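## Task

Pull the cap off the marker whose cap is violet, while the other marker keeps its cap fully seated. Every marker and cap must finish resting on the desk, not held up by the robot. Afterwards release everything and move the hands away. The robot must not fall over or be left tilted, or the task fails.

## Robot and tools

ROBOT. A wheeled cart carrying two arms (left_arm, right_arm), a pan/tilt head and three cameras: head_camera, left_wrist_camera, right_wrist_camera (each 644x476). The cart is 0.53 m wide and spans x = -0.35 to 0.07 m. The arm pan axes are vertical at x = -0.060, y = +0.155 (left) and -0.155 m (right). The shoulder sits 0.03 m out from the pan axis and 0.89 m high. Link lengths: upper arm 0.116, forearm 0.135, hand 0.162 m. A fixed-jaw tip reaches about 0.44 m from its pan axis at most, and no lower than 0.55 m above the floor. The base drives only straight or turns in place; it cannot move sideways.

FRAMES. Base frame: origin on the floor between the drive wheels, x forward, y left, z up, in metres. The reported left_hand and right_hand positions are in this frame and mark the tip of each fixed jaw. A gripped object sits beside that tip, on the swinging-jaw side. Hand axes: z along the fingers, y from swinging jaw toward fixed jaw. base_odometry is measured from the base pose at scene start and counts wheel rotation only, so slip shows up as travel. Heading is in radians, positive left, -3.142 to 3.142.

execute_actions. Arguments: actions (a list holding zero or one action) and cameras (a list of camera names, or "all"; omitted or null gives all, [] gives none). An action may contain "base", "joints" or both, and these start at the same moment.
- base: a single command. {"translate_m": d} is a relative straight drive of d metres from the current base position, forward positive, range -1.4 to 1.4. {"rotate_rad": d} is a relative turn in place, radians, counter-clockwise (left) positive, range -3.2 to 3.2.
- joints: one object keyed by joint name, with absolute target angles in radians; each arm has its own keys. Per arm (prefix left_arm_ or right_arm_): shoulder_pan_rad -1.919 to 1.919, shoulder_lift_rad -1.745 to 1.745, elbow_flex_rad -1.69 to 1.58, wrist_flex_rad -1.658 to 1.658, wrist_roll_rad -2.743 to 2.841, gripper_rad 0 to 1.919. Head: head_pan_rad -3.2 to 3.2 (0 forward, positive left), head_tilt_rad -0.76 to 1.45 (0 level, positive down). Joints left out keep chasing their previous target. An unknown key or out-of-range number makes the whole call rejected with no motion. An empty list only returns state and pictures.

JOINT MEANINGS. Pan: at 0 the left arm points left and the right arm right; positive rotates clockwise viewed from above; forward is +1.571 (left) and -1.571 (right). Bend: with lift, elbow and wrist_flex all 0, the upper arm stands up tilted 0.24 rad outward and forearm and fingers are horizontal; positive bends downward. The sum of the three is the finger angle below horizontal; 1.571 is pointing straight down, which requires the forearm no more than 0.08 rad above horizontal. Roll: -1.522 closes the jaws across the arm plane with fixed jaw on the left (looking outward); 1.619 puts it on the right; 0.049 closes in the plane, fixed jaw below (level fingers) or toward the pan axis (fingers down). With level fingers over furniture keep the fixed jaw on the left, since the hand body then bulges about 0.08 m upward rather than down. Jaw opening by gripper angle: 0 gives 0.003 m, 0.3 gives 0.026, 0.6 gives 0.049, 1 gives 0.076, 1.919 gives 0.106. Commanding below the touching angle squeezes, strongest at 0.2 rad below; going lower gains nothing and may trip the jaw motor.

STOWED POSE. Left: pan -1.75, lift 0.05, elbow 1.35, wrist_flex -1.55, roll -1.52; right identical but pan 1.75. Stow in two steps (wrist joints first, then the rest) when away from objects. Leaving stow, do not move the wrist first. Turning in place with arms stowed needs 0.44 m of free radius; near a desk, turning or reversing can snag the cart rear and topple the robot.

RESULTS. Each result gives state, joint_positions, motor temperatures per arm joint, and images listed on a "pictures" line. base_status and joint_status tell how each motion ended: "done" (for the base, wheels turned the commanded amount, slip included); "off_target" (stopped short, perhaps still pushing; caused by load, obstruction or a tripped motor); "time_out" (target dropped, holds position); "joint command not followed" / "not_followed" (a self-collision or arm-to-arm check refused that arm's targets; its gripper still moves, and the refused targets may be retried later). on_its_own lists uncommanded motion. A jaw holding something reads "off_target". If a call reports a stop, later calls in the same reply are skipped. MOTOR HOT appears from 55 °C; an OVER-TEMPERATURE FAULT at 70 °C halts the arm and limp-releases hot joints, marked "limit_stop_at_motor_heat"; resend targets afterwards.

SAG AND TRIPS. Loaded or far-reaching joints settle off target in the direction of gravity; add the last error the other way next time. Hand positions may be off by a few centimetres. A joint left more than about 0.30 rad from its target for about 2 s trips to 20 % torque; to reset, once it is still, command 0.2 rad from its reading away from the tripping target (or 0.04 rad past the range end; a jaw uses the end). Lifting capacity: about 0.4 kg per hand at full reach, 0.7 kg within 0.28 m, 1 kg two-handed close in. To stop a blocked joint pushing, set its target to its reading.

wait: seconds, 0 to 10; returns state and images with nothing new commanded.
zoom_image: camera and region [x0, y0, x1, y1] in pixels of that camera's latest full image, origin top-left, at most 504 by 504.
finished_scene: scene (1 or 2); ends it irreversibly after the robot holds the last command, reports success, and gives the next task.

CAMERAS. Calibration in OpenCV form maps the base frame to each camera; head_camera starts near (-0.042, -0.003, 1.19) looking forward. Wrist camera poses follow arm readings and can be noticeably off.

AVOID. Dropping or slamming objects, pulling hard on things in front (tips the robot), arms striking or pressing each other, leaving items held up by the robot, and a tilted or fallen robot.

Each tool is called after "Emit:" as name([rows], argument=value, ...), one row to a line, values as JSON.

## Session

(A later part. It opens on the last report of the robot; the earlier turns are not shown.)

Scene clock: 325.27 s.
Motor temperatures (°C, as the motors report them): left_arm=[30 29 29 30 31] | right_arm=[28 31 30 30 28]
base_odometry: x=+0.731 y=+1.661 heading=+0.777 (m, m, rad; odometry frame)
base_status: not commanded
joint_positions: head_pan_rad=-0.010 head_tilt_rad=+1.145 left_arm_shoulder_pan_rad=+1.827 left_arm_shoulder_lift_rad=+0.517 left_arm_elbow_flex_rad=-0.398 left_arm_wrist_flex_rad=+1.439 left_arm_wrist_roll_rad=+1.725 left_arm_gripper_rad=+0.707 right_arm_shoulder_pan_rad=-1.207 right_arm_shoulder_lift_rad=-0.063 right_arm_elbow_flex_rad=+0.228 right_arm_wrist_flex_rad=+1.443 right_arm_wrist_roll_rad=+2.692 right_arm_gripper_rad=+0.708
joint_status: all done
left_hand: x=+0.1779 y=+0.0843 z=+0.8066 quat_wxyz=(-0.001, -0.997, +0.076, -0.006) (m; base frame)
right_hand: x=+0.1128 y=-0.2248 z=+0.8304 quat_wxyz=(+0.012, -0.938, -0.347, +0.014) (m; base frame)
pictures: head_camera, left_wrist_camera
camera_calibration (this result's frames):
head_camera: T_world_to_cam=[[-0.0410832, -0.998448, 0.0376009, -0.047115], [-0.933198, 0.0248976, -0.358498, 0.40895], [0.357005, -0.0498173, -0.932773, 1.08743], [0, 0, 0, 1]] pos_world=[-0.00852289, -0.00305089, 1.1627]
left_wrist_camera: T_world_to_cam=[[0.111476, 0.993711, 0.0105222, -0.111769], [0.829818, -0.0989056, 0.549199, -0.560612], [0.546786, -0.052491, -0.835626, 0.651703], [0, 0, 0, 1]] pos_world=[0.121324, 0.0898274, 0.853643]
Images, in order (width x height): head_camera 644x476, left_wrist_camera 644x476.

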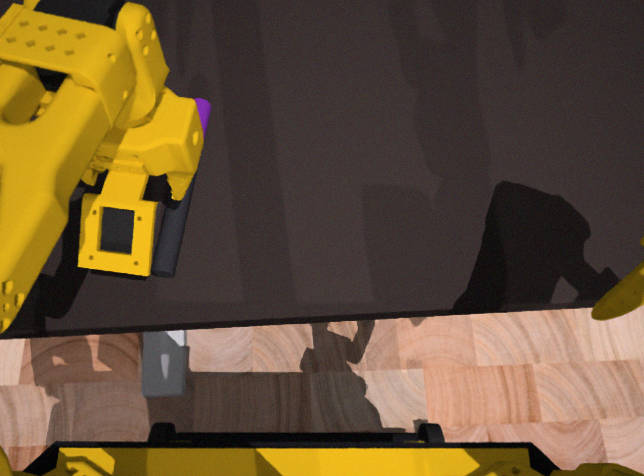

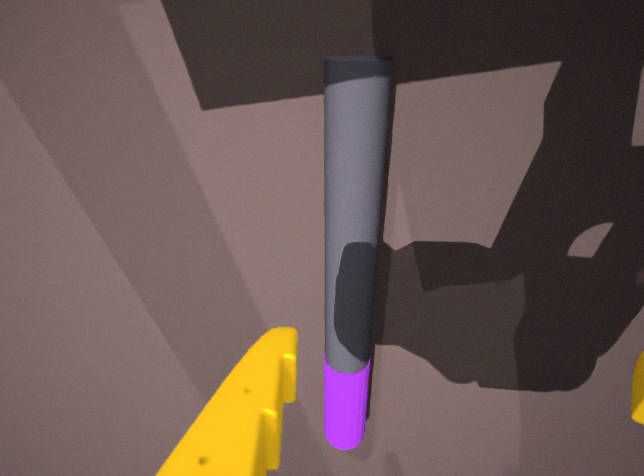

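Emit:
execute_actions([
  {"joints": {"left_arm_shoulder_lift_rad": 0.61, "left_arm_elbow_flex_rad": -0.29, "left_arm_wrist_flex_rad": 1.2}},
], cameras=["head_camera", "left_wrist_camera"])

Scene clock: 342.23 s.
Motor temperatures (°C, as the motors report them): left_arm=[30 29 29 30 31] | right_arm=[28 31 30 30 28]
base_odometry: x=+0.731 y=+1.661 heading=+0.777 (m, m, rad; odometry frame)
base_status: not commanded
joint_positions: head_pan_rad=-0.010 head_tilt_rad=+1.145 left_arm_shoulder_pan_rad=+1.827 left_arm_shoulder_lift_rad=+0.628 left_arm_elbow_flex_rad=-0.288 left_arm_wrist_flex_rad=+1.209 left_arm_wrist_roll_rad=+1.725 left_arm_gripper_rad=+0.707 right_arm_shoulder_pan_rad=-1.207 right_arm_shoulder_lift_rad=-0.063 right_arm_elbow_flex_rad=+0.228 right_arm_wrist_flex_rad=+1.443 right_arm_wrist_roll_rad=+2.692 right_arm_gripper_rad=+0.708
joint_status: all done
left_hand: x=+0.1824 y=+0.0832 z=+0.7681 quat_wxyz=(-0.002, -0.997, +0.076, -0.011) (m; base frame)
right_hand: x=+0.1128 y=-0.2248 z=+0.8304 quat_wxyz=(+0.012, -0.938, -0.347, +0.014) (m; base frame)
pictures: head_camera, left_wrist_camera
camera_calibration (this result's frames):
head_camera: T_world_to_cam=[[-0.0410832, -0.998448, 0.0376008, -0.047115], [-0.933198, 0.0248976, -0.358498, 0.40895], [0.357005, -0.0498173, -0.932773, 1.08743], [0, 0, 0, 1]] pos_world=[-0.00852289, -0.00305088, 1.1627]
left_wrist_camera: T_world_to_cam=[[0.111388, 0.993734, 0.00919406, -0.109667], [0.824895, -0.0976145, 0.556794, -0.548306], [0.554203, -0.0544362, -0.8306, 0.611978], [0, 0, 0, 1]] pos_world=[0.12535, 0.0887715, 0.814611]
Images, in order (width x height): head_camera 644x476, left_wrist_camera 644x476.

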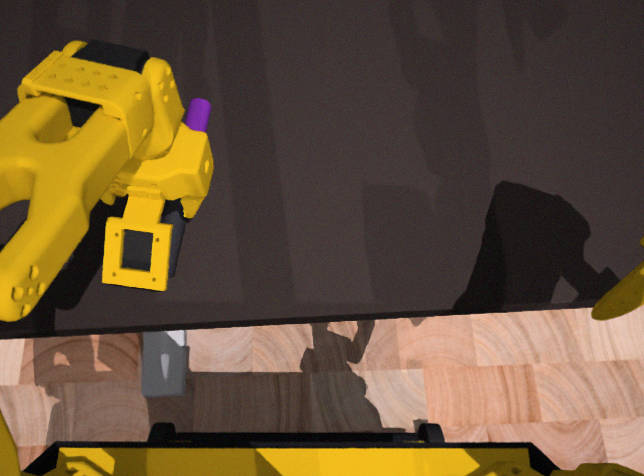

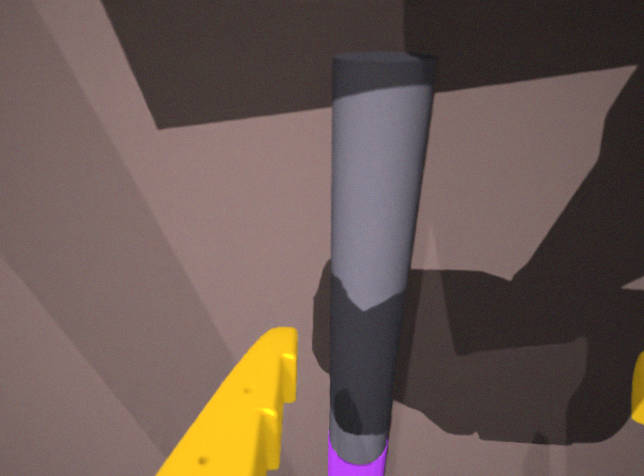

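Emit:
execute_actions([
  {"joints": {"left_arm_shoulder_lift_rad": 0.652, "left_arm_elbow_flex_rad": -0.216, "left_arm_wrist_flex_rad": 1.107}},
], cameras=["head_camera", "left_wrist_camera"])

Scene clock: 355.27 s.
Motor temperatures (°C, as the motors report them): left_arm=[30 30 29 30 31] | right_arm=[28 31 30 30 28]
base_odometry: x=+0.731 y=+1.661 heading=+0.777 (m, m, rad; odometry frame)
base_status: not commanded
joint_positions: head_pan_rad=-0.010 head_tilt_rad=+1.145 left_arm_shoulder_pan_rad=+1.827 left_arm_shoulder_lift_rad=+0.671 left_arm_elbow_flex_rad=-0.216 left_arm_wrist_flex_rad=+1.115 left_arm_wrist_roll_rad=+1.725 left_arm_gripper_rad=+0.707 right_arm_shoulder_pan_rad=-1.207 right_arm_shoulder_lift_rad=-0.063 right_arm_elbow_flex_rad=+0.228 right_arm_wrist_flex_rad=+1.443 right_arm_wrist_roll_rad=+2.692 right_arm_gripper_rad=+0.708
joint_status: all done
left_hand: x=+0.1768 y=+0.0846 z=+0.7496 quat_wxyz=(+0.000, -0.997, +0.076, +0.000) (m; base frame)
right_hand: x=+0.1128 y=-0.2248 z=+0.8304 quat_wxyz=(+0.012, -0.938, -0.347, +0.014) (m; base frame)
pictures: head_camera, left_wrist_camera
camera_calibration (this result's frames):
head_camera: T_world_to_cam=[[-0.0410834, -0.998448, 0.0376008, -0.047115], [-0.933198, 0.0248978, -0.358498, 0.40895], [0.357005, -0.0498174, -0.932773, 1.08743], [0, 0, 0, 1]] pos_world=[-0.00852289, -0.00305089, 1.1627]
left_wrist_camera: T_world_to_cam=[[0.111611, 0.993676, 0.0122916, -0.112688], [0.836277, -0.1006, 0.538999, -0.521685], [0.536827, -0.0498793, -0.842217, 0.611205], [0, 0, 0, 1]] pos_world=[0.12074, 0.0899807, 0.79734]
Images, in order (width x height): head_camera 644x476, left_wrist_camera 644x476.

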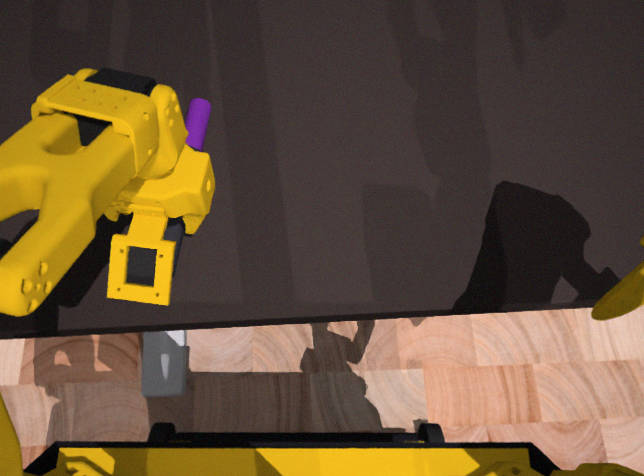

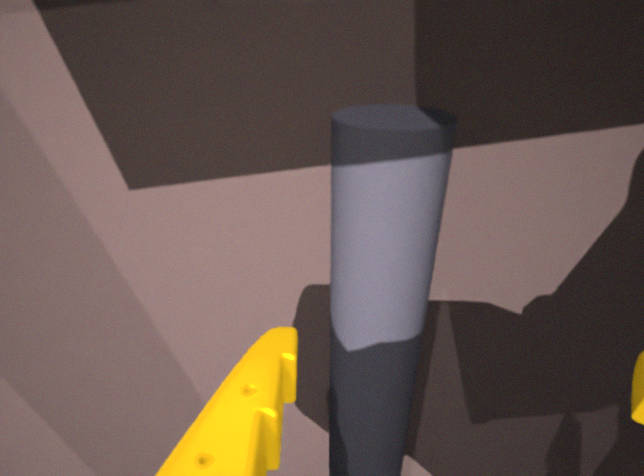

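Emit:
execute_actions([
  {"joints": {"left_arm_shoulder_lift_rad": 0.683, "left_arm_elbow_flex_rad": -0.207, "left_arm_wrist_flex_rad": 1.07}},
], cameras=["head_camera", "left_wrist_camera"])

Scene clock: 361.33 s.
Motor temperatures (°C, as the motors report them): left_arm=[30 30 29 30 31] | right_arm=[28 31 30 30 28]
base_odometry: x=+0.731 y=+1.661 heading=+0.777 (m, m, rad; odometry frame)
base_status: not commanded
joint_positions: head_pan_rad=-0.010 head_tilt_rad=+1.145 left_arm_shoulder_pan_rad=+1.827 left_arm_shoulder_lift_rad=+0.700 left_arm_elbow_flex_rad=-0.206 left_arm_wrist_flex_rad=+1.078 left_arm_wrist_roll_rad=+1.725 left_arm_gripper_rad=+0.707 right_arm_shoulder_pan_rad=-1.207 right_arm_shoulder_lift_rad=-0.063 right_arm_elbow_flex_rad=+0.228 right_arm_wrist_flex_rad=+1.443 right_arm_wrist_roll_rad=+2.692 right_arm_gripper_rad=+0.708
joint_status: all done
left_hand: x=+0.1764 y=+0.0847 z=+0.7422 quat_wxyz=(+0.000, -0.997, +0.076, +0.001) (m; base frame)
right_hand: x=+0.1128 y=-0.2248 z=+0.8304 quat_wxyz=(+0.012, -0.938, -0.347, +0.014) (m; base frame)
pictures: head_camera, left_wrist_camera
camera_calibration (this result's frames):
head_camera: T_world_to_cam=[[-0.0410832, -0.998448, 0.0376008, -0.047115], [-0.933198, 0.0248976, -0.358498, 0.40895], [0.357005, -0.0498173, -0.932773, 1.08743], [0, 0, 0, 1]] pos_world=[-0.00852289, -0.00305088, 1.1627]
left_wrist_camera: T_world_to_cam=[[0.11163, 0.993671, 0.0125127, -0.112823], [0.837076, -0.100809, 0.537719, -0.516527], [0.535577, -0.0495514, -0.843031, 0.605984], [0, 0, 0, 1]] pos_world=[0.120416, 0.0900657, 0.790022]
Images, in order (width x height): head_camera 644x476, left_wrist_camera 644x476.

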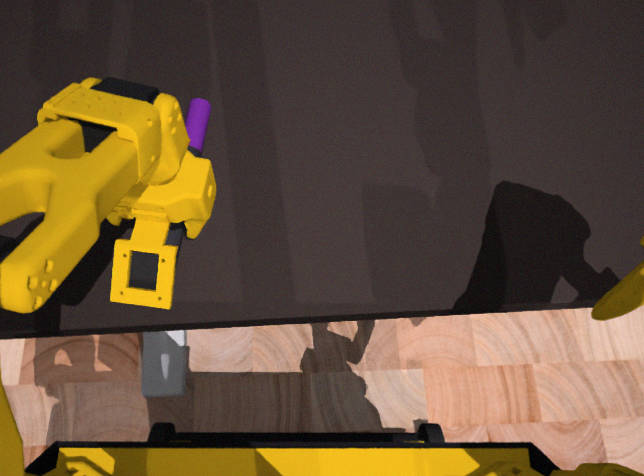

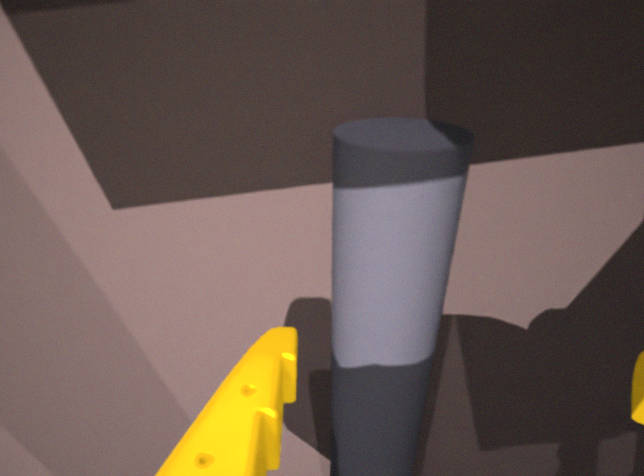

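Emit:
execute_actions([
  {"joints": {"left_arm_gripper_rad": 0.1}},
], cameras=["head_camera", "left_wrist_camera"])

Scene clock: 368.30 s.
Motor temperatures (°C, as the motors report them): left_arm=[30 30 29 30 31] | right_arm=[28 31 30 30 28]
base_odometry: x=+0.731 y=+1.661 heading=+0.777 (m, m, rad; odometry frame)
base_status: not commanded
joint_positions: head_pan_rad=-0.010 head_tilt_rad=+1.145 left_arm_shoulder_pan_rad=+1.827 left_arm_shoulder_lift_rad=+0.700 left_arm_elbow_flex_rad=-0.206 left_arm_wrist_flex_rad=+1.078 left_arm_wrist_roll_rad=+1.725 left_arm_gripper_rad=+0.192 right_arm_shoulder_pan_rad=-1.207 right_arm_shoulder_lift_rad=-0.063 right_arm_elbow_flex_rad=+0.228 right_arm_wrist_flex_rad=+1.443 right_arm_wrist_roll_rad=+2.692 right_arm_gripper_rad=+0.708
joint_status: left_arm_gripper_rad off_target (ended at +0.192, target +0.100)
left_hand: x=+0.1764 y=+0.0847 z=+0.7422 quat_wxyz=(+0.000, -0.997, +0.076, +0.001) (m; base frame)
right_hand: x=+0.1128 y=-0.2248 z=+0.8304 quat_wxyz=(+0.012, -0.938, -0.347, +0.014) (m; base frame)
pictures: head_camera, left_wrist_camera
camera_calibration (this result's frames):
head_camera: T_world_to_cam=[[-0.0410833, -0.998448, 0.0376009, -0.047115], [-0.933199, 0.0248977, -0.358498, 0.40895], [0.357005, -0.0498173, -0.932773, 1.08743], [0, 0, 0, 1]] pos_world=[-0.00852289, -0.00305089, 1.1627]
left_wrist_camera: T_world_to_cam=[[0.11163, 0.993671, 0.0125127, -0.112823], [0.837076, -0.100809, 0.537719, -0.516527], [0.535577, -0.0495514, -0.843031, 0.605984], [0, 0, 0, 1]] pos_world=[0.120416, 0.0900657, 0.790022]
Images, in order (width x height): head_camera 644x476, left_wrist_camera 644x476.

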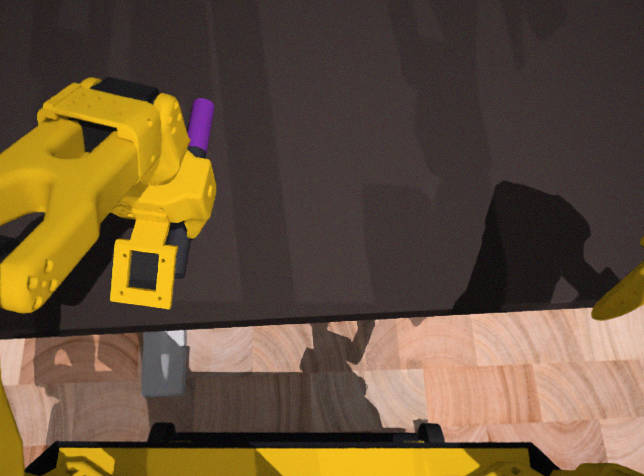

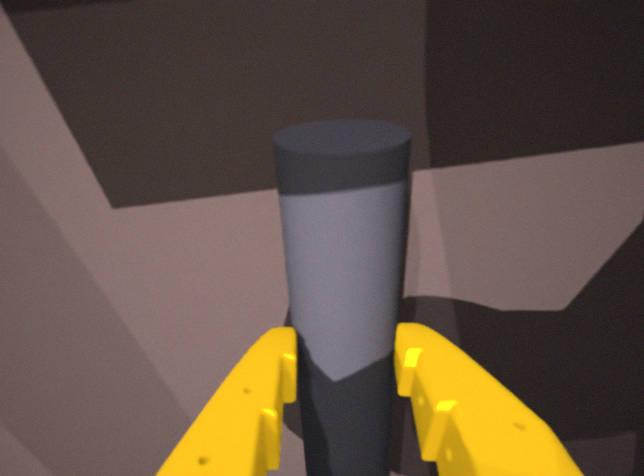

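Emit:
execute_actions([
  {"joints": {"left_arm_gripper_rad": 0.33, "left_arm_shoulder_lift_rad": 0.697, "left_arm_wrist_flex_rad": 1.056}},
], cameras=["left_wrist_camera"])

Scene clock: 378.37 s.
Motor temperatures (°C, as the motors report them): left_arm=[30 30 29 30 31] | right_arm=[28 31 30 30 28]
base_odometry: x=+0.731 y=+1.661 heading=+0.777 (m, m, rad; odometry frame)
base_status: not commanded
joint_positions: head_pan_rad=-0.010 head_tilt_rad=+1.145 left_arm_shoulder_pan_rad=+1.827 left_arm_shoulder_lift_rad=+0.714 left_arm_elbow_flex_rad=-0.206 left_arm_wrist_flex_rad=+1.065 left_arm_wrist_roll_rad=+1.725 left_arm_gripper_rad=+0.322 right_arm_shoulder_pan_rad=-1.207 right_arm_shoulder_lift_rad=-0.063 right_arm_elbow_flex_rad=+0.228 right_arm_wrist_flex_rad=+1.443 right_arm_wrist_roll_rad=+2.692 right_arm_gripper_rad=+0.708
joint_status: all done
left_hand: x=+0.1765 y=+0.0847 z=+0.7392 quat_wxyz=(+0.000, -0.997, +0.076, +0.001) (m; base frame)
right_hand: x=+0.1128 y=-0.2248 z=+0.8304 quat_wxyz=(+0.012, -0.938, -0.347, +0.014) (m; base frame)
pictures: left_wrist_camera
camera_calibration (this result's frames):
left_wrist_camera: T_world_to_cam=[[0.11163, 0.993671, 0.0125127, -0.112771], [0.837076, -0.100809, 0.537719, -0.515013], [0.535577, -0.0495514, -0.843031, 0.603426], [0, 0, 0, 1]] pos_world=[0.120512, 0.0900403, 0.78705]
Images, in order (width x height): left_wrist_camera 644x476.

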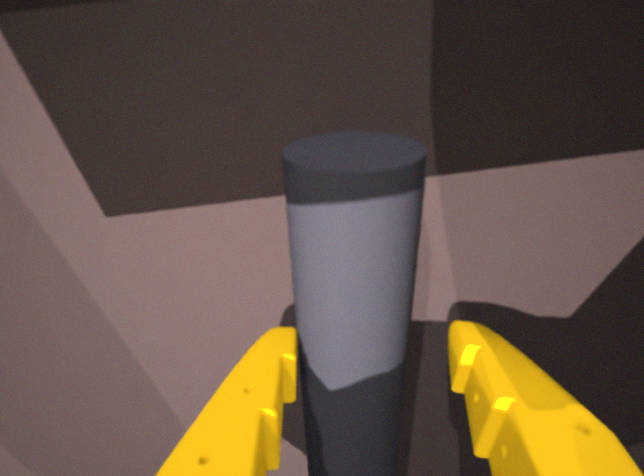

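Emit:
execute_actions([
  {"joints": {"left_arm_gripper_rad": 0.03}},
], cameras=["left_wrist_camera"])

Scene clock: 380.53 s.
Motor temperatures (°C, as the motors report them): left_arm=[30 30 29 30 31] | right_arm=[28 31 30 30 28]
base_odometry: x=+0.731 y=+1.661 heading=+0.777 (m, m, rad; odometry frame)
base_status: not commanded
joint_positions: head_pan_rad=-0.010 head_tilt_rad=+1.145 left_arm_shoulder_pan_rad=+1.827 left_arm_shoulder_lift_rad=+0.714 left_arm_elbow_flex_rad=-0.206 left_arm_wrist_flex_rad=+1.065 left_arm_wrist_roll_rad=+1.725 left_arm_gripper_rad=+0.202 right_arm_shoulder_pan_rad=-1.207 right_arm_shoulder_lift_rad=-0.063 right_arm_elbow_flex_rad=+0.228 right_arm_wrist_flex_rad=+1.443 right_arm_wrist_roll_rad=+2.692 right_arm_gripper_rad=+0.708
joint_status: left_arm_gripper_rad off_target (ended at +0.202, target +0.030)
left_hand: x=+0.1765 y=+0.0847 z=+0.7392 quat_wxyz=(+0.000, -0.997, +0.076, +0.001) (m; base frame)
right_hand: x=+0.1128 y=-0.2248 z=+0.8304 quat_wxyz=(+0.012, -0.938, -0.347, +0.014) (m; base frame)
pictures: left_wrist_camera
camera_calibration (this result's frames):
left_wrist_camera: T_world_to_cam=[[0.11163, 0.993671, 0.0125127, -0.112771], [0.837076, -0.100809, 0.537719, -0.515013], [0.535577, -0.0495514, -0.843031, 0.603426], [0, 0, 0, 1]] pos_world=[0.120512, 0.0900403, 0.78705]
Images, in order (width x height): left_wrist_camera 644x476.

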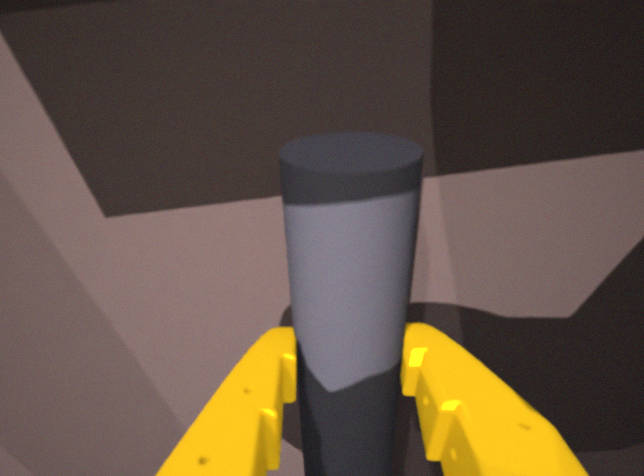

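Emit:
execute_actions([
  {"joints": {"left_arm_shoulder_lift_rad": 0.54, "left_arm_elbow_flex_rad": -0.3, "left_arm_wrist_flex_rad": 1.264}},
], cameras=["head_camera", "left_wrist_camera"])

Scene clock: 388.33 s.
Motor temperatures (°C, as the motors report them): left_arm=[30 30 29 30 31] | right_arm=[28 31 30 30 28]
base_odometry: x=+0.731 y=+1.661 heading=+0.777 (m, m, rad; odometry frame)
base_status: not commanded
joint_positions: head_pan_rad=-0.010 head_tilt_rad=+1.145 left_arm_shoulder_pan_rad=+1.827 left_arm_shoulder_lift_rad=+0.599 left_arm_elbow_flex_rad=-0.268 left_arm_wrist_flex_rad=+1.253 left_arm_wrist_roll_rad=+1.725 left_arm_gripper_rad=+0.202 right_arm_shoulder_pan_rad=-1.207 right_arm_shoulder_lift_rad=-0.063 right_arm_elbow_flex_rad=+0.228 right_arm_wrist_flex_rad=+1.443 right_arm_wrist_roll_rad=+2.692 right_arm_gripper_rad=+0.708
joint_status: all done
left_hand: x=+0.1751 y=+0.0851 z=+0.7718 quat_wxyz=(+0.001, -0.997, +0.076, +0.007) (m; base frame)
right_hand: x=+0.1128 y=-0.2248 z=+0.8304 quat_wxyz=(+0.012, -0.938, -0.347, +0.014) (m; base frame)
pictures: head_camera, left_wrist_camera
camera_calibration (this result's frames):
head_camera: T_world_to_cam=[[-0.0410833, -0.998448, 0.0376009, -0.047115], [-0.933198, 0.0248977, -0.358498, 0.40895], [0.357005, -0.0498173, -0.932773, 1.08743], [0, 0, 0, 1]] pos_world=[-0.00852289, -0.00305089, 1.1627]
left_wrist_camera: T_world_to_cam=[[0.111789, 0.993629, 0.01428, -0.114772], [0.843398, -0.102467, 0.527428, -0.524339], [0.525531, -0.0469169, -0.84948, 0.63812], [0, 0, 0, 1]] pos_world=[0.119705, 0.0902521, 0.82026]
Images, in order (width x height): head_camera 644x476, left_wrist_camera 644x476.

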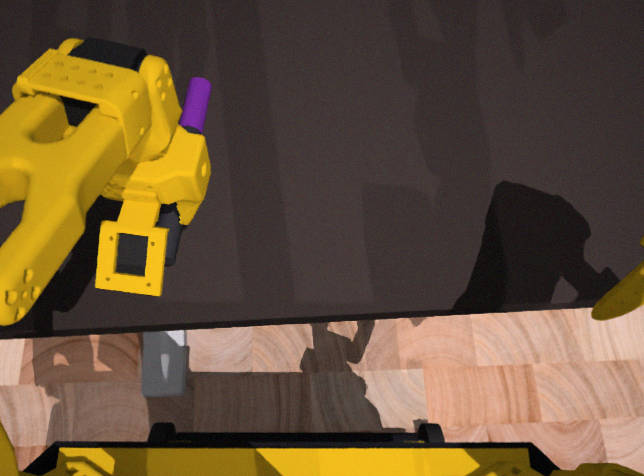

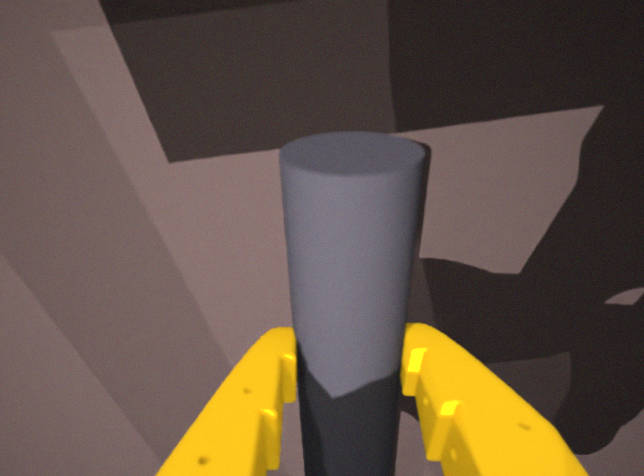

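Emit:
execute_actions([
  {"joints": {"left_arm_shoulder_pan_rad": 1.915, "left_arm_elbow_flex_rad": -0.735, "left_arm_wrist_flex_rad": 1.317, "left_arm_wrist_roll_rad": 0.4}},
], cameras=["head_camera", "left_wrist_camera"])

Scene clock: 418.90 s.
Motor temperatures (°C, as the motors report them): left_arm=[30 30 29 30 31] | right_arm=[28 31 30 30 28]
base_odometry: x=+0.731 y=+1.661 heading=+0.777 (m, m, rad; odometry frame)
base_status: not commanded
joint_positions: head_pan_rad=-0.010 head_tilt_rad=+1.145 left_arm_shoulder_pan_rad=+1.907 left_arm_shoulder_lift_rad=+0.599 left_arm_elbow_flex_rad=-0.696 left_arm_wrist_flex_rad=+1.311 left_arm_wrist_roll_rad=+0.410 left_arm_gripper_rad=+0.202 right_arm_shoulder_pan_rad=-1.207 right_arm_shoulder_lift_rad=-0.063 right_arm_elbow_flex_rad=+0.228 right_arm_wrist_flex_rad=+1.443 right_arm_wrist_roll_rad=+2.692 right_arm_gripper_rad=+0.708
joint_status: all done
left_hand: x=+0.2220 y=+0.0530 z=+0.8365 quat_wxyz=(+0.075, -0.705, +0.687, -0.161) (m; base frame)
right_hand: x=+0.1128 y=-0.2248 z=+0.8304 quat_wxyz=(+0.012, -0.938, -0.347, +0.014) (m; base frame)
pictures: head_camera, left_wrist_camera
camera_calibration (this result's frames):
head_camera: T_world_to_cam=[[-0.0410831, -0.998448, 0.0376009, -0.047115], [-0.933199, 0.0248975, -0.358498, 0.408949], [0.357005, -0.0498173, -0.932773, 1.08743], [0, 0, 0, 1]] pos_world=[-0.00852289, -0.00305088, 1.1627]
left_wrist_camera: T_world_to_cam=[[0.939157, 0.0850104, 0.332804, -0.491082], [-0.148816, -0.772536, 0.617285, -0.420629], [0.309579, -0.629254, -0.712882, 0.631495], [0, 0, 0, 1]] pos_world=[0.203109, 0.114167, 0.873263]
Images, in order (width x height): head_camera 644x476, left_wrist_camera 644x476.

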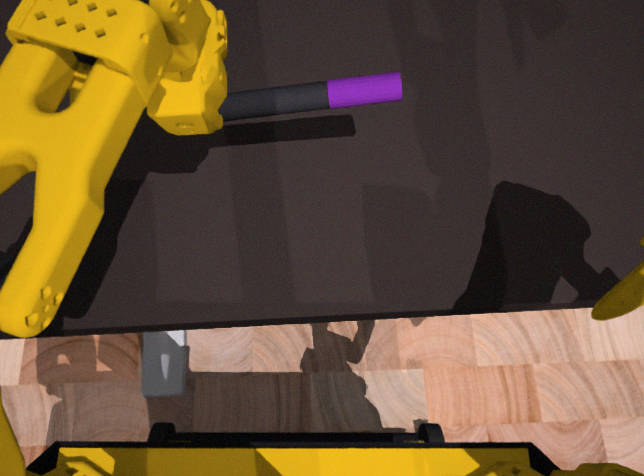

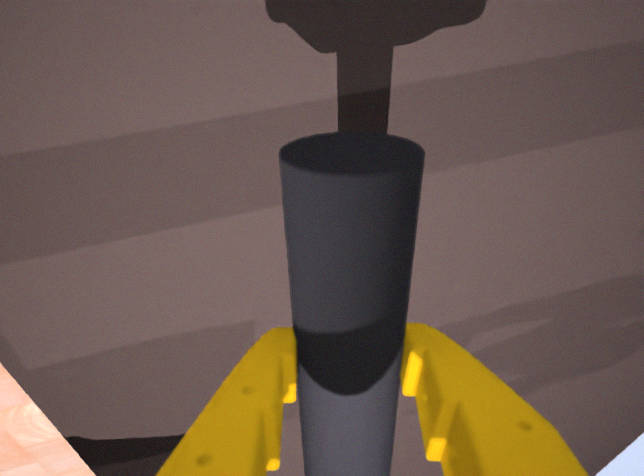

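Emit:
execute_actions([
  {"joints": {"left_arm_shoulder_lift_rad": 0.82}},
], cameras=["head_camera", "left_wrist_camera"])

Scene clock: 421.57 s.
Motor temperatures (°C, as the motors report them): left_arm=[30 30 29 30 31] | right_arm=[28 31 30 30 28]
base_odometry: x=+0.731 y=+1.661 heading=+0.777 (m, m, rad; odometry frame)
base_status: not commanded
joint_positions: head_pan_rad=-0.010 head_tilt_rad=+1.145 left_arm_shoulder_pan_rad=+1.907 left_arm_shoulder_lift_rad=+0.846 left_arm_elbow_flex_rad=-0.700 left_arm_wrist_flex_rad=+1.311 left_arm_wrist_roll_rad=+0.410 left_arm_gripper_rad=+0.202 right_arm_shoulder_pan_rad=-1.207 right_arm_shoulder_lift_rad=-0.063 right_arm_elbow_flex_rad=+0.228 right_arm_wrist_flex_rad=+1.443 right_arm_wrist_roll_rad=+2.692 right_arm_gripper_rad=+0.708
joint_status: all done
left_hand: x=+0.2018 y=+0.0601 z=+0.7730 quat_wxyz=(+0.024, -0.715, +0.697, -0.052) (m; base frame)
right_hand: x=+0.1128 y=-0.2248 z=+0.8304 quat_wxyz=(+0.012, -0.938, -0.347, +0.014) (m; base frame)
pictures: head_camera, left_wrist_camera
camera_calibration (this result's frames):
head_camera: T_world_to_cam=[[-0.0410834, -0.998448, 0.0376009, -0.047115], [-0.933198, 0.0248977, -0.358498, 0.40895], [0.357005, -0.0498174, -0.932773, 1.08743], [0, 0, 0, 1]] pos_world=[-0.00852289, -0.00305089, 1.1627]
left_wrist_camera: T_world_to_cam=[[0.99087, 0.0669355, 0.117031, -0.294113], [-0.0121186, -0.820315, 0.571784, -0.368539], [0.134274, -0.567982, -0.812014, 0.705288], [0, 0, 0, 1]] pos_world=[0.19226, 0.117959, 0.817848]
Images, in order (width x height): head_camera 644x476, left_wrist_camera 644x476.

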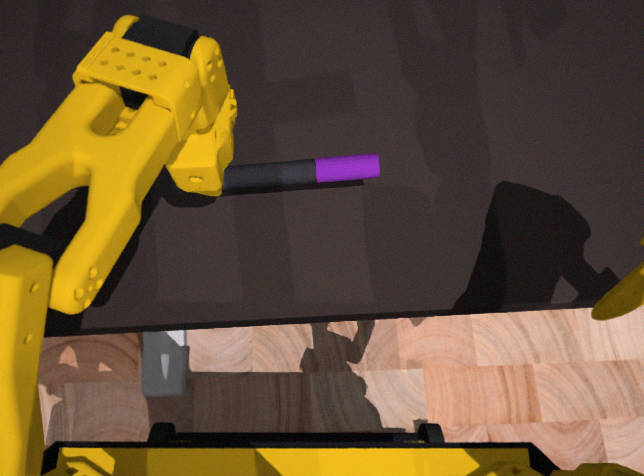

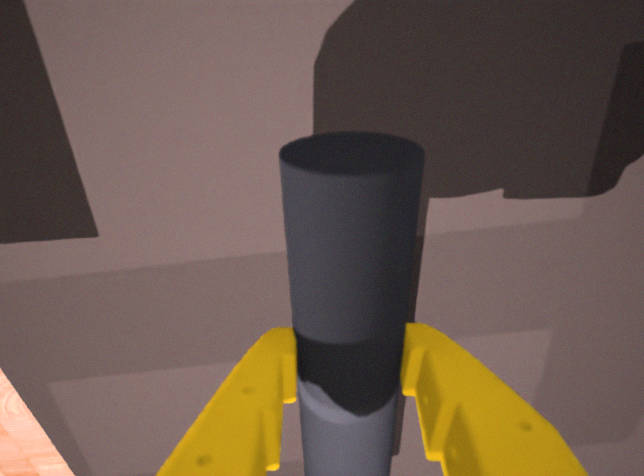

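Emit:
execute_actions([
  {"joints": {"left_arm_wrist_roll_rad": 0.335, "right_arm_shoulder_pan_rad": -1.7, "right_arm_shoulder_lift_rad": 0.74, "right_arm_elbow_flex_rad": -0.77, "right_arm_wrist_flex_rad": 1.385, "right_arm_wrist_roll_rad": 2.84, "right_arm_gripper_rad": 0.7}},
])

Scene clock: 471.93 s.
Motor temperatures (°C, as the motors report them): left_arm=[30 30 29 30 32] | right_arm=[28 31 30 30 28]
base_odometry: x=+0.731 y=+1.661 heading=+0.777 (m, m, rad; odometry frame)
base_status: not commanded
joint_positions: head_pan_rad=-0.010 head_tilt_rad=+1.145 left_arm_shoulder_pan_rad=+1.907 left_arm_shoulder_lift_rad=+0.846 left_arm_elbow_flex_rad=-0.700 left_arm_wrist_flex_rad=+1.311 left_arm_wrist_roll_rad=+0.345 left_arm_gripper_rad=+0.202 right_arm_shoulder_pan_rad=-1.695 right_arm_shoulder_lift_rad=+0.760 right_arm_elbow_flex_rad=-0.738 right_arm_wrist_flex_rad=+1.392 right_arm_wrist_roll_rad=+2.825 right_arm_gripper_rad=+0.708
joint_status: all done
joint sent to its limit — the command would take right_arm_wrist_roll_rad past its upper limit, so that joint was sent only as far as its limit.
left_hand: x=+0.2018 y=+0.0606 z=+0.7730 quat_wxyz=(+0.026, -0.692, +0.720, -0.051) (m; base frame)
right_hand: x=+0.2337 y=-0.1213 z=+0.8011 quat_wxyz=(-0.040, -0.785, -0.615, -0.067) (m; base frame)
pictures: head_camera, left_wrist_camera, right_wrist_camera
camera_calibration (this result's frames):
head_camera: T_world_to_cam=[[-0.0410833, -0.998448, 0.0376008, -0.047115], [-0.933198, 0.0248977, -0.358498, 0.40895], [0.357005, -0.0498173, -0.932773, 1.08743], [0, 0, 0, 1]] pos_world=[-0.00852289, -0.00305089, 1.1627]
left_wrist_camera: T_world_to_cam=[[0.99281, 0.00260771, 0.119671, -0.292667], [-0.0660665, -0.82175, 0.566006, -0.35267], [0.0998154, -0.569843, -0.815669, 0.715453], [0, 0, 0, 1]] pos_world=[0.19585, 0.118652, 0.81821]
right_wrist_camera: T_world_to_cam=[[-0.954308, 0.267454, -0.133285, 0.359086], [0.135188, 0.78418, 0.605628, -0.403162], [0.266497, 0.559937, -0.784506, 0.69964], [0, 0, 0, 1]] pos_world=[0.210729, -0.171641, 0.840899]
Images, in order (width x height): head_camera 644x476, left_wrist_camera 644x476, right_wrist_camera 644x476.

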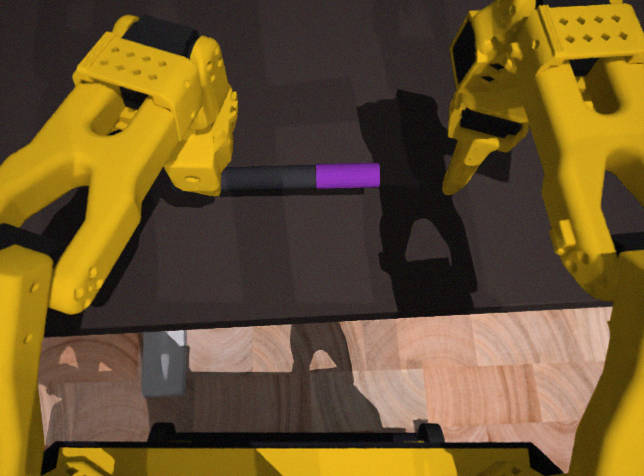

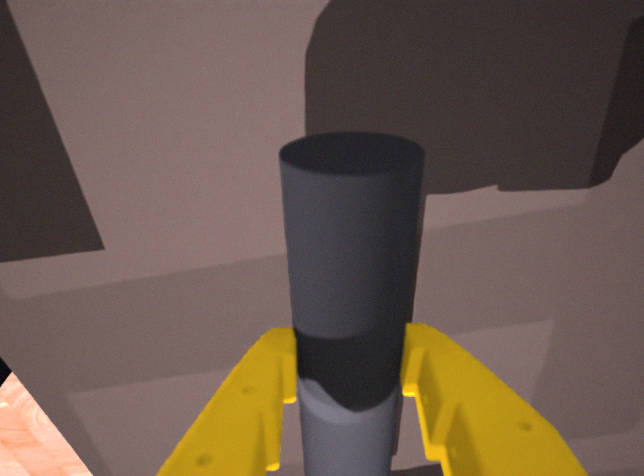

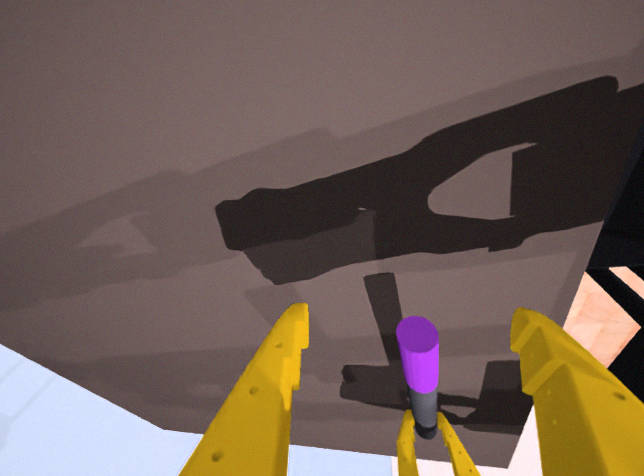

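Emit:
zoom_image(camera="head_camera", region=[290, 60, 530, 260])

Emit:
zoom_image(camera="right_wrist_camera", region=[260, 270, 580, 476])

Region (290, 60, 530, 260) of head_camera's 644x476 image, scaled by 2.100.

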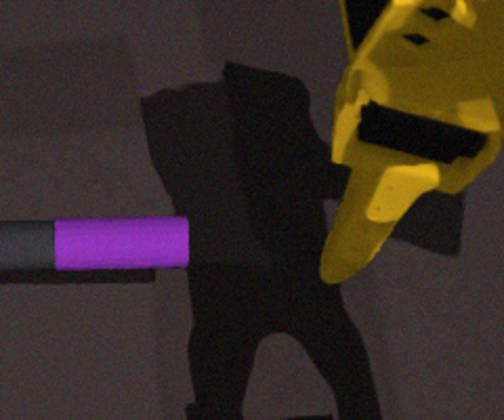

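Region (260, 270, 580, 476) of right_wrist_camera's 644x476 image, scaled by 1.575; it fills the top 324 rows of this view, and the rest is white.

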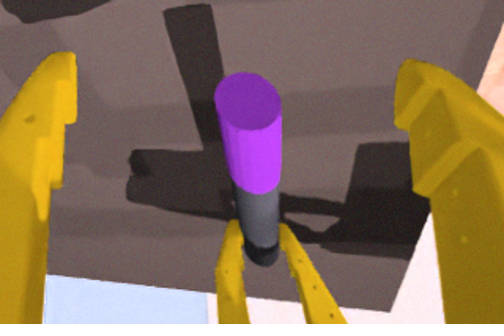

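Emit:
execute_actions(actions=[])

Scene clock: 493.50 s.
Motor temperatures (°C, as the motors report them): left_arm=[30 30 30 30 32] | right_arm=[28 31 30 30 28]
base_odometry: x=+0.731 y=+1.661 heading=+0.777 (m, m, rad; odometry frame)
base_status: not commanded
joint_positions: head_pan_rad=-0.010 head_tilt_rad=+1.145 left_arm_shoulder_pan_rad=+1.907 left_arm_shoulder_lift_rad=+0.846 left_arm_elbow_flex_rad=-0.700 left_arm_wrist_flex_rad=+1.311 left_arm_wrist_roll_rad=+0.345 left_arm_gripper_rad=+0.202 right_arm_shoulder_pan_rad=-1.695 right_arm_shoulder_lift_rad=+0.760 right_arm_elbow_flex_rad=-0.738 right_arm_wrist_flex_rad=+1.392 right_arm_wrist_roll_rad=+2.825 right_arm_gripper_rad=+0.708
joint_status: all done
joint sent to its limit — the command would take right_arm_wrist_roll_rad past its upper limit, so that joint was sent only as far as its limit.
left_hand: x=+0.2018 y=+0.0606 z=+0.7730 quat_wxyz=(+0.026, -0.692, +0.720, -0.051) (m; base frame)
right_hand: x=+0.2337 y=-0.1213 z=+0.8011 quat_wxyz=(-0.040, -0.785, -0.615, -0.067) (m; base frame)
pictures: head_camera, left_wrist_camera, right_wrist_camera
camera_calibration (this result's frames):
head_camera: T_world_to_cam=[[-0.0410831, -0.998448, 0.0376008, -0.047115], [-0.933198, 0.0248974, -0.358498, 0.40895], [0.357006, -0.0498172, -0.932773, 1.08743], [0, 0, 0, 1]] pos_world=[-0.00852289, -0.00305088, 1.1627]
left_wrist_camera: T_world_to_cam=[[0.99281, 0.00260771, 0.119671, -0.292667], [-0.0660665, -0.82175, 0.566006, -0.35267], [0.0998154, -0.569843, -0.815669, 0.715453], [0, 0, 0, 1]] pos_world=[0.19585, 0.118652, 0.81821]
right_wrist_camera: T_world_to_cam=[[-0.954308, 0.267454, -0.133285, 0.359086], [0.135188, 0.78418, 0.605628, -0.403162], [0.266497, 0.559937, -0.784506, 0.69964], [0, 0, 0, 1]] pos_world=[0.210729, -0.171641, 0.840899]
Images, in order (width x height): head_camera 644x476, left_wrist_camera 644x476, right_wrist_camera 644x476.

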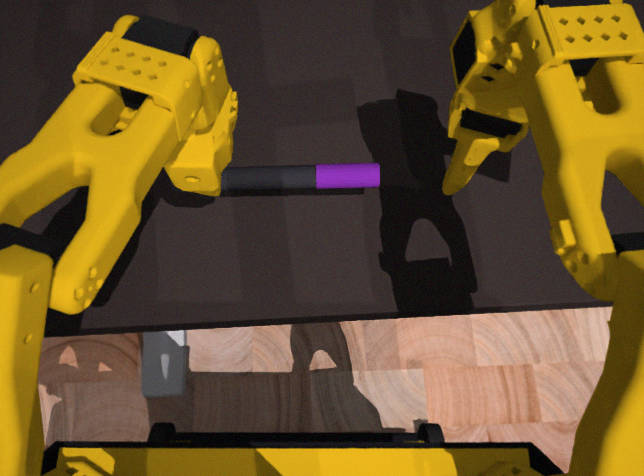

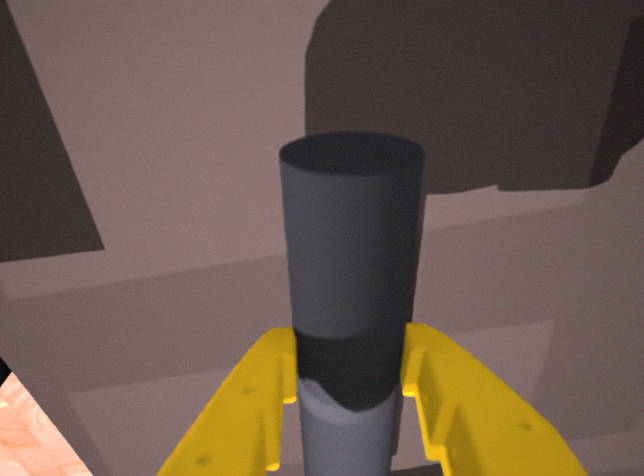

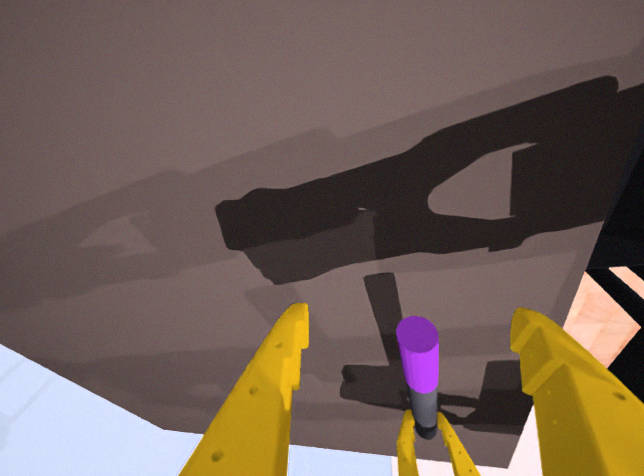

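Emit:
execute_actions([
  {"joints": {"right_arm_shoulder_lift_rad": 0.80, "right_arm_elbow_flex_rad": -0.634, "right_arm_wrist_flex_rad": 1.20}},
])

Scene clock: 506.80 s.
Motor temperatures (°C, as the motors report them): left_arm=[30 30 30 30 32] | right_arm=[28 31 31 30 28]
base_odometry: x=+0.731 y=+1.661 heading=+0.777 (m, m, rad; odometry frame)
base_status: not commanded
joint_positions: head_pan_rad=-0.010 head_tilt_rad=+1.145 left_arm_shoulder_pan_rad=+1.907 left_arm_shoulder_lift_rad=+0.846 left_arm_elbow_flex_rad=-0.700 left_arm_wrist_flex_rad=+1.311 left_arm_wrist_roll_rad=+0.345 left_arm_gripper_rad=+0.202 right_arm_shoulder_pan_rad=-1.695 right_arm_shoulder_lift_rad=+0.822 right_arm_elbow_flex_rad=-0.631 right_arm_wrist_flex_rad=+1.208 right_arm_wrist_roll_rad=+2.825 right_arm_gripper_rad=+0.708
joint_status: all done
left_hand: x=+0.2018 y=+0.0606 z=+0.7730 quat_wxyz=(+0.026, -0.692, +0.720, -0.051) (m; base frame)
right_hand: x=+0.2382 y=-0.1207 z=+0.7728 quat_wxyz=(-0.044, -0.784, -0.615, -0.074) (m; base frame)
pictures: head_camera, left_wrist_camera, right_wrist_camera
camera_calibration (this result's frames):
head_camera: T_world_to_cam=[[-0.0410832, -0.998448, 0.0376009, -0.047115], [-0.933199, 0.0248976, -0.358498, 0.408949], [0.357005, -0.0498173, -0.932773, 1.08743], [0, 0, 0, 1]] pos_world=[-0.00852289, -0.00305089, 1.1627]
left_wrist_camera: T_world_to_cam=[[0.99281, 0.00260771, 0.119671, -0.292667], [-0.0660665, -0.82175, 0.566006, -0.35267], [0.0998154, -0.569843, -0.815669, 0.715453], [0, 0, 0, 1]] pos_world=[0.19585, 0.118652, 0.81821]
right_wrist_camera: T_world_to_cam=[[-0.952172, 0.26772, -0.147289, 0.369773], [0.125943, 0.78303, 0.6091, -0.38768], [0.2784, 0.561418, -0.779297, 0.669251], [0, 0, 0, 1]] pos_world=[0.214594, -0.17116, 0.812145]
Images, in order (width x height): head_camera 644x476, left_wrist_camera 644x476, right_wrist_camera 644x476.

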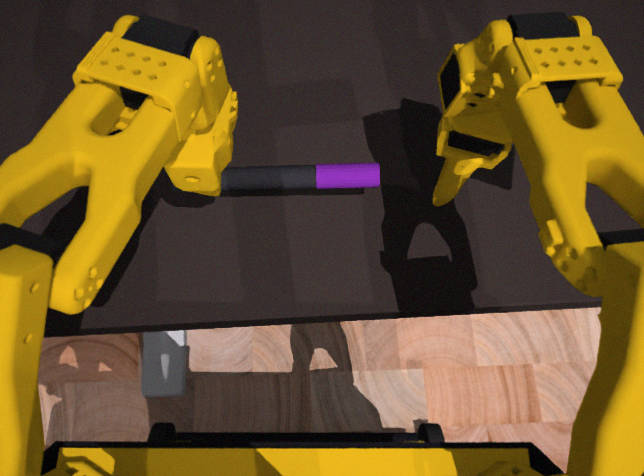

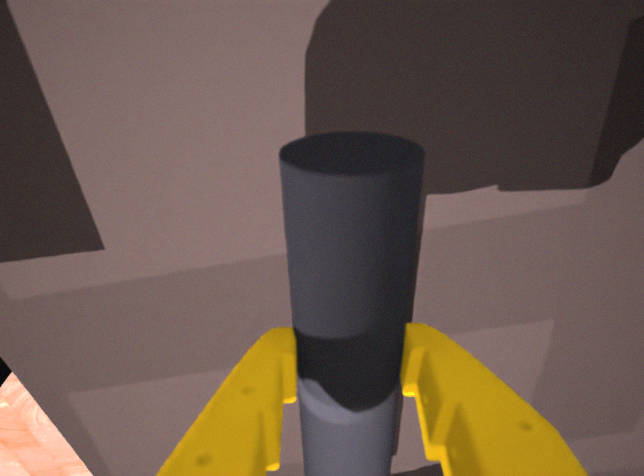

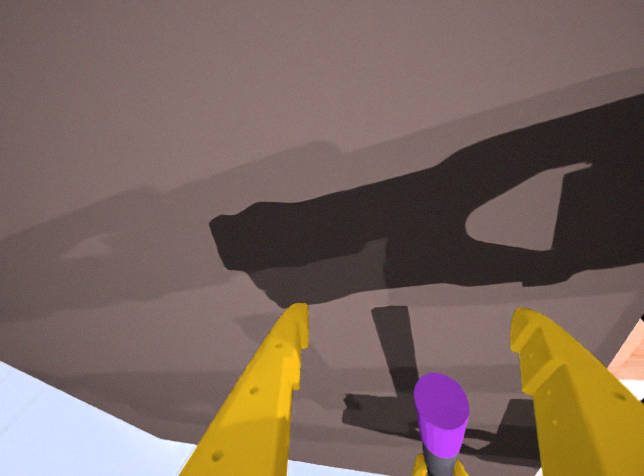

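Emit:
zoom_image(camera="right_wrist_camera", region=[340, 296, 580, 476])

Emit:
zoom_image(camera="head_camera", region=[280, 100, 520, 280])

Region (340, 296, 580, 476) of right_wrist_camera's 644x476 image, scaled by 2.100; it fills the top 378 rows of this view, and the rest is white.

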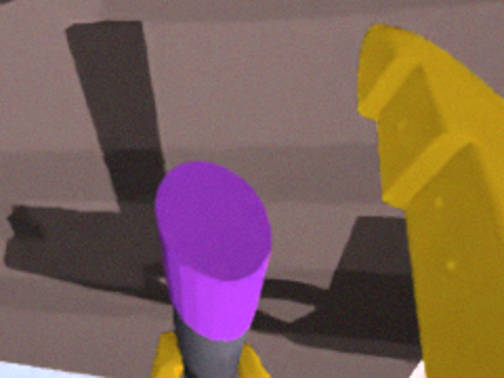

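Region (280, 100, 520, 280) of head_camera's 644x476 image, scaled by 2.100; it fills the top 378 rows of this view, and the rest is white.

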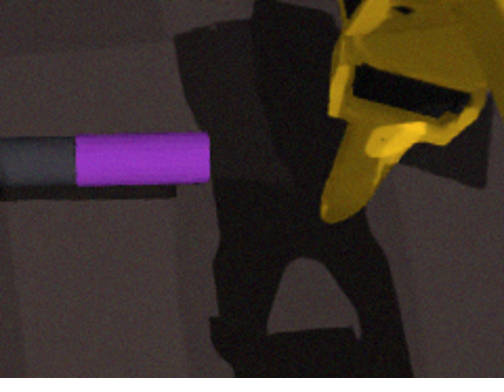

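Emit:
execute_actions([
  {"joints": {"right_arm_shoulder_lift_rad": 0.737, "right_arm_elbow_flex_rad": -0.521, "right_arm_wrist_flex_rad": 1.123, "right_arm_shoulder_pan_rad": -1.80}},
])

Scene clock: 563.97 s.
Motor temperatures (°C, as the motors report them): left_arm=[30 30 30 30 32] | right_arm=[28 31 31 30 28]
base_odometry: x=+0.731 y=+1.661 heading=+0.777 (m, m, rad; odometry frame)
base_status: not commanded
joint_positions: head_pan_rad=-0.010 head_tilt_rad=+1.145 left_arm_shoulder_pan_rad=+1.907 left_arm_shoulder_lift_rad=+0.846 left_arm_elbow_flex_rad=-0.700 left_arm_wrist_flex_rad=+1.311 left_arm_wrist_roll_rad=+0.345 left_arm_gripper_rad=+0.202 right_arm_shoulder_pan_rad=-1.793 right_arm_shoulder_lift_rad=+0.800 right_arm_elbow_flex_rad=-0.518 right_arm_wrist_flex_rad=+1.131 right_arm_wrist_roll_rad=+2.825 right_arm_gripper_rad=+0.708
joint_status: all done
left_hand: x=+0.2018 y=+0.0606 z=+0.7730 quat_wxyz=(+0.026, -0.692, +0.720, -0.051) (m; base frame)
right_hand: x=+0.2275 y=-0.0930 z=+0.7623 quat_wxyz=(-0.037, -0.754, -0.653, -0.069) (m; base frame)
pictures: head_camera, left_wrist_camera, right_wrist_camera
camera_calibration (this result's frames):
head_camera: T_world_to_cam=[[-0.0410831, -0.998448, 0.0376009, -0.047115], [-0.933198, 0.0248975, -0.358498, 0.40895], [0.357005, -0.0498172, -0.932773, 1.08743], [0, 0, 0, 1]] pos_world=[-0.00852289, -0.00305088, 1.1627]
left_wrist_camera: T_world_to_cam=[[0.99281, 0.00260771, 0.119671, -0.292667], [-0.0660665, -0.82175, 0.566006, -0.35267], [0.0998154, -0.569843, -0.815669, 0.715453], [0, 0, 0, 1]] pos_world=[0.19585, 0.118652, 0.81821]
right_wrist_camera: T_world_to_cam=[[-0.975928, 0.172628, -0.133285, 0.336467], [0.0576744, 0.793655, 0.605628, -0.382462], [0.210331, 0.583362, -0.784506, 0.669967], [0, 0, 0, 1]] pos_world=[0.209511, -0.145374, 0.802069]
Images, in order (width x height): head_camera 644x476, left_wrist_camera 644x476, right_wrist_camera 644x476.

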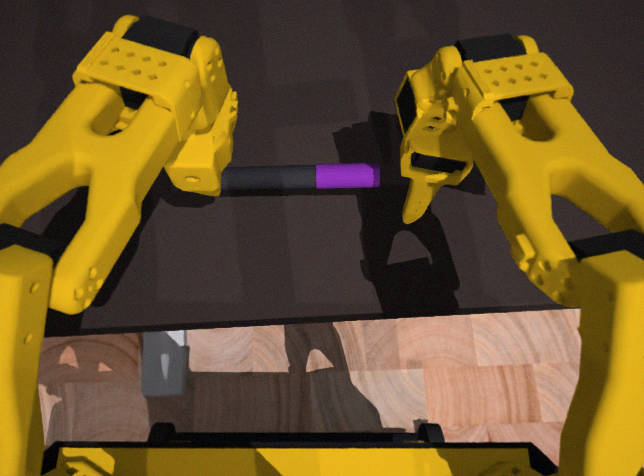

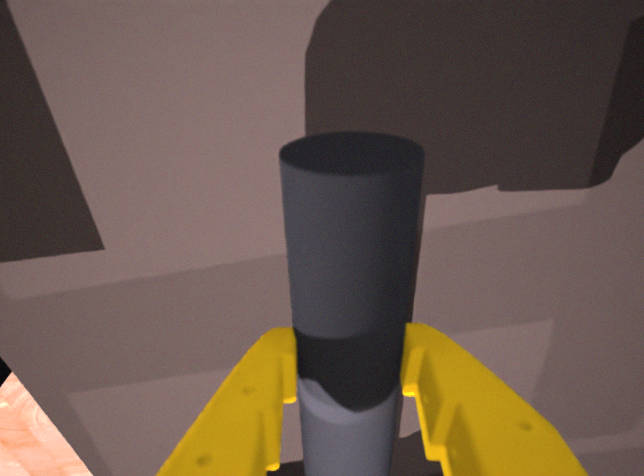

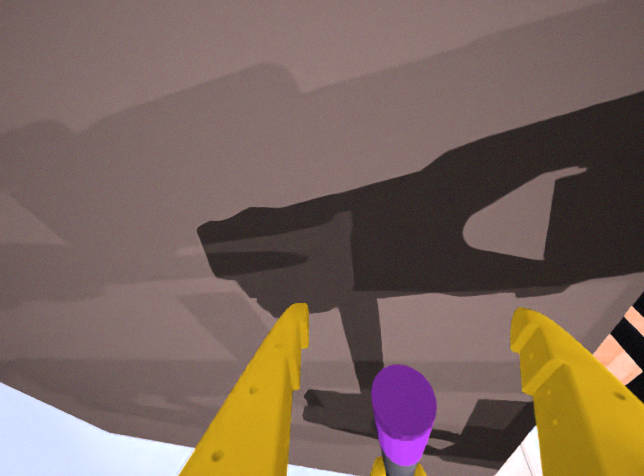

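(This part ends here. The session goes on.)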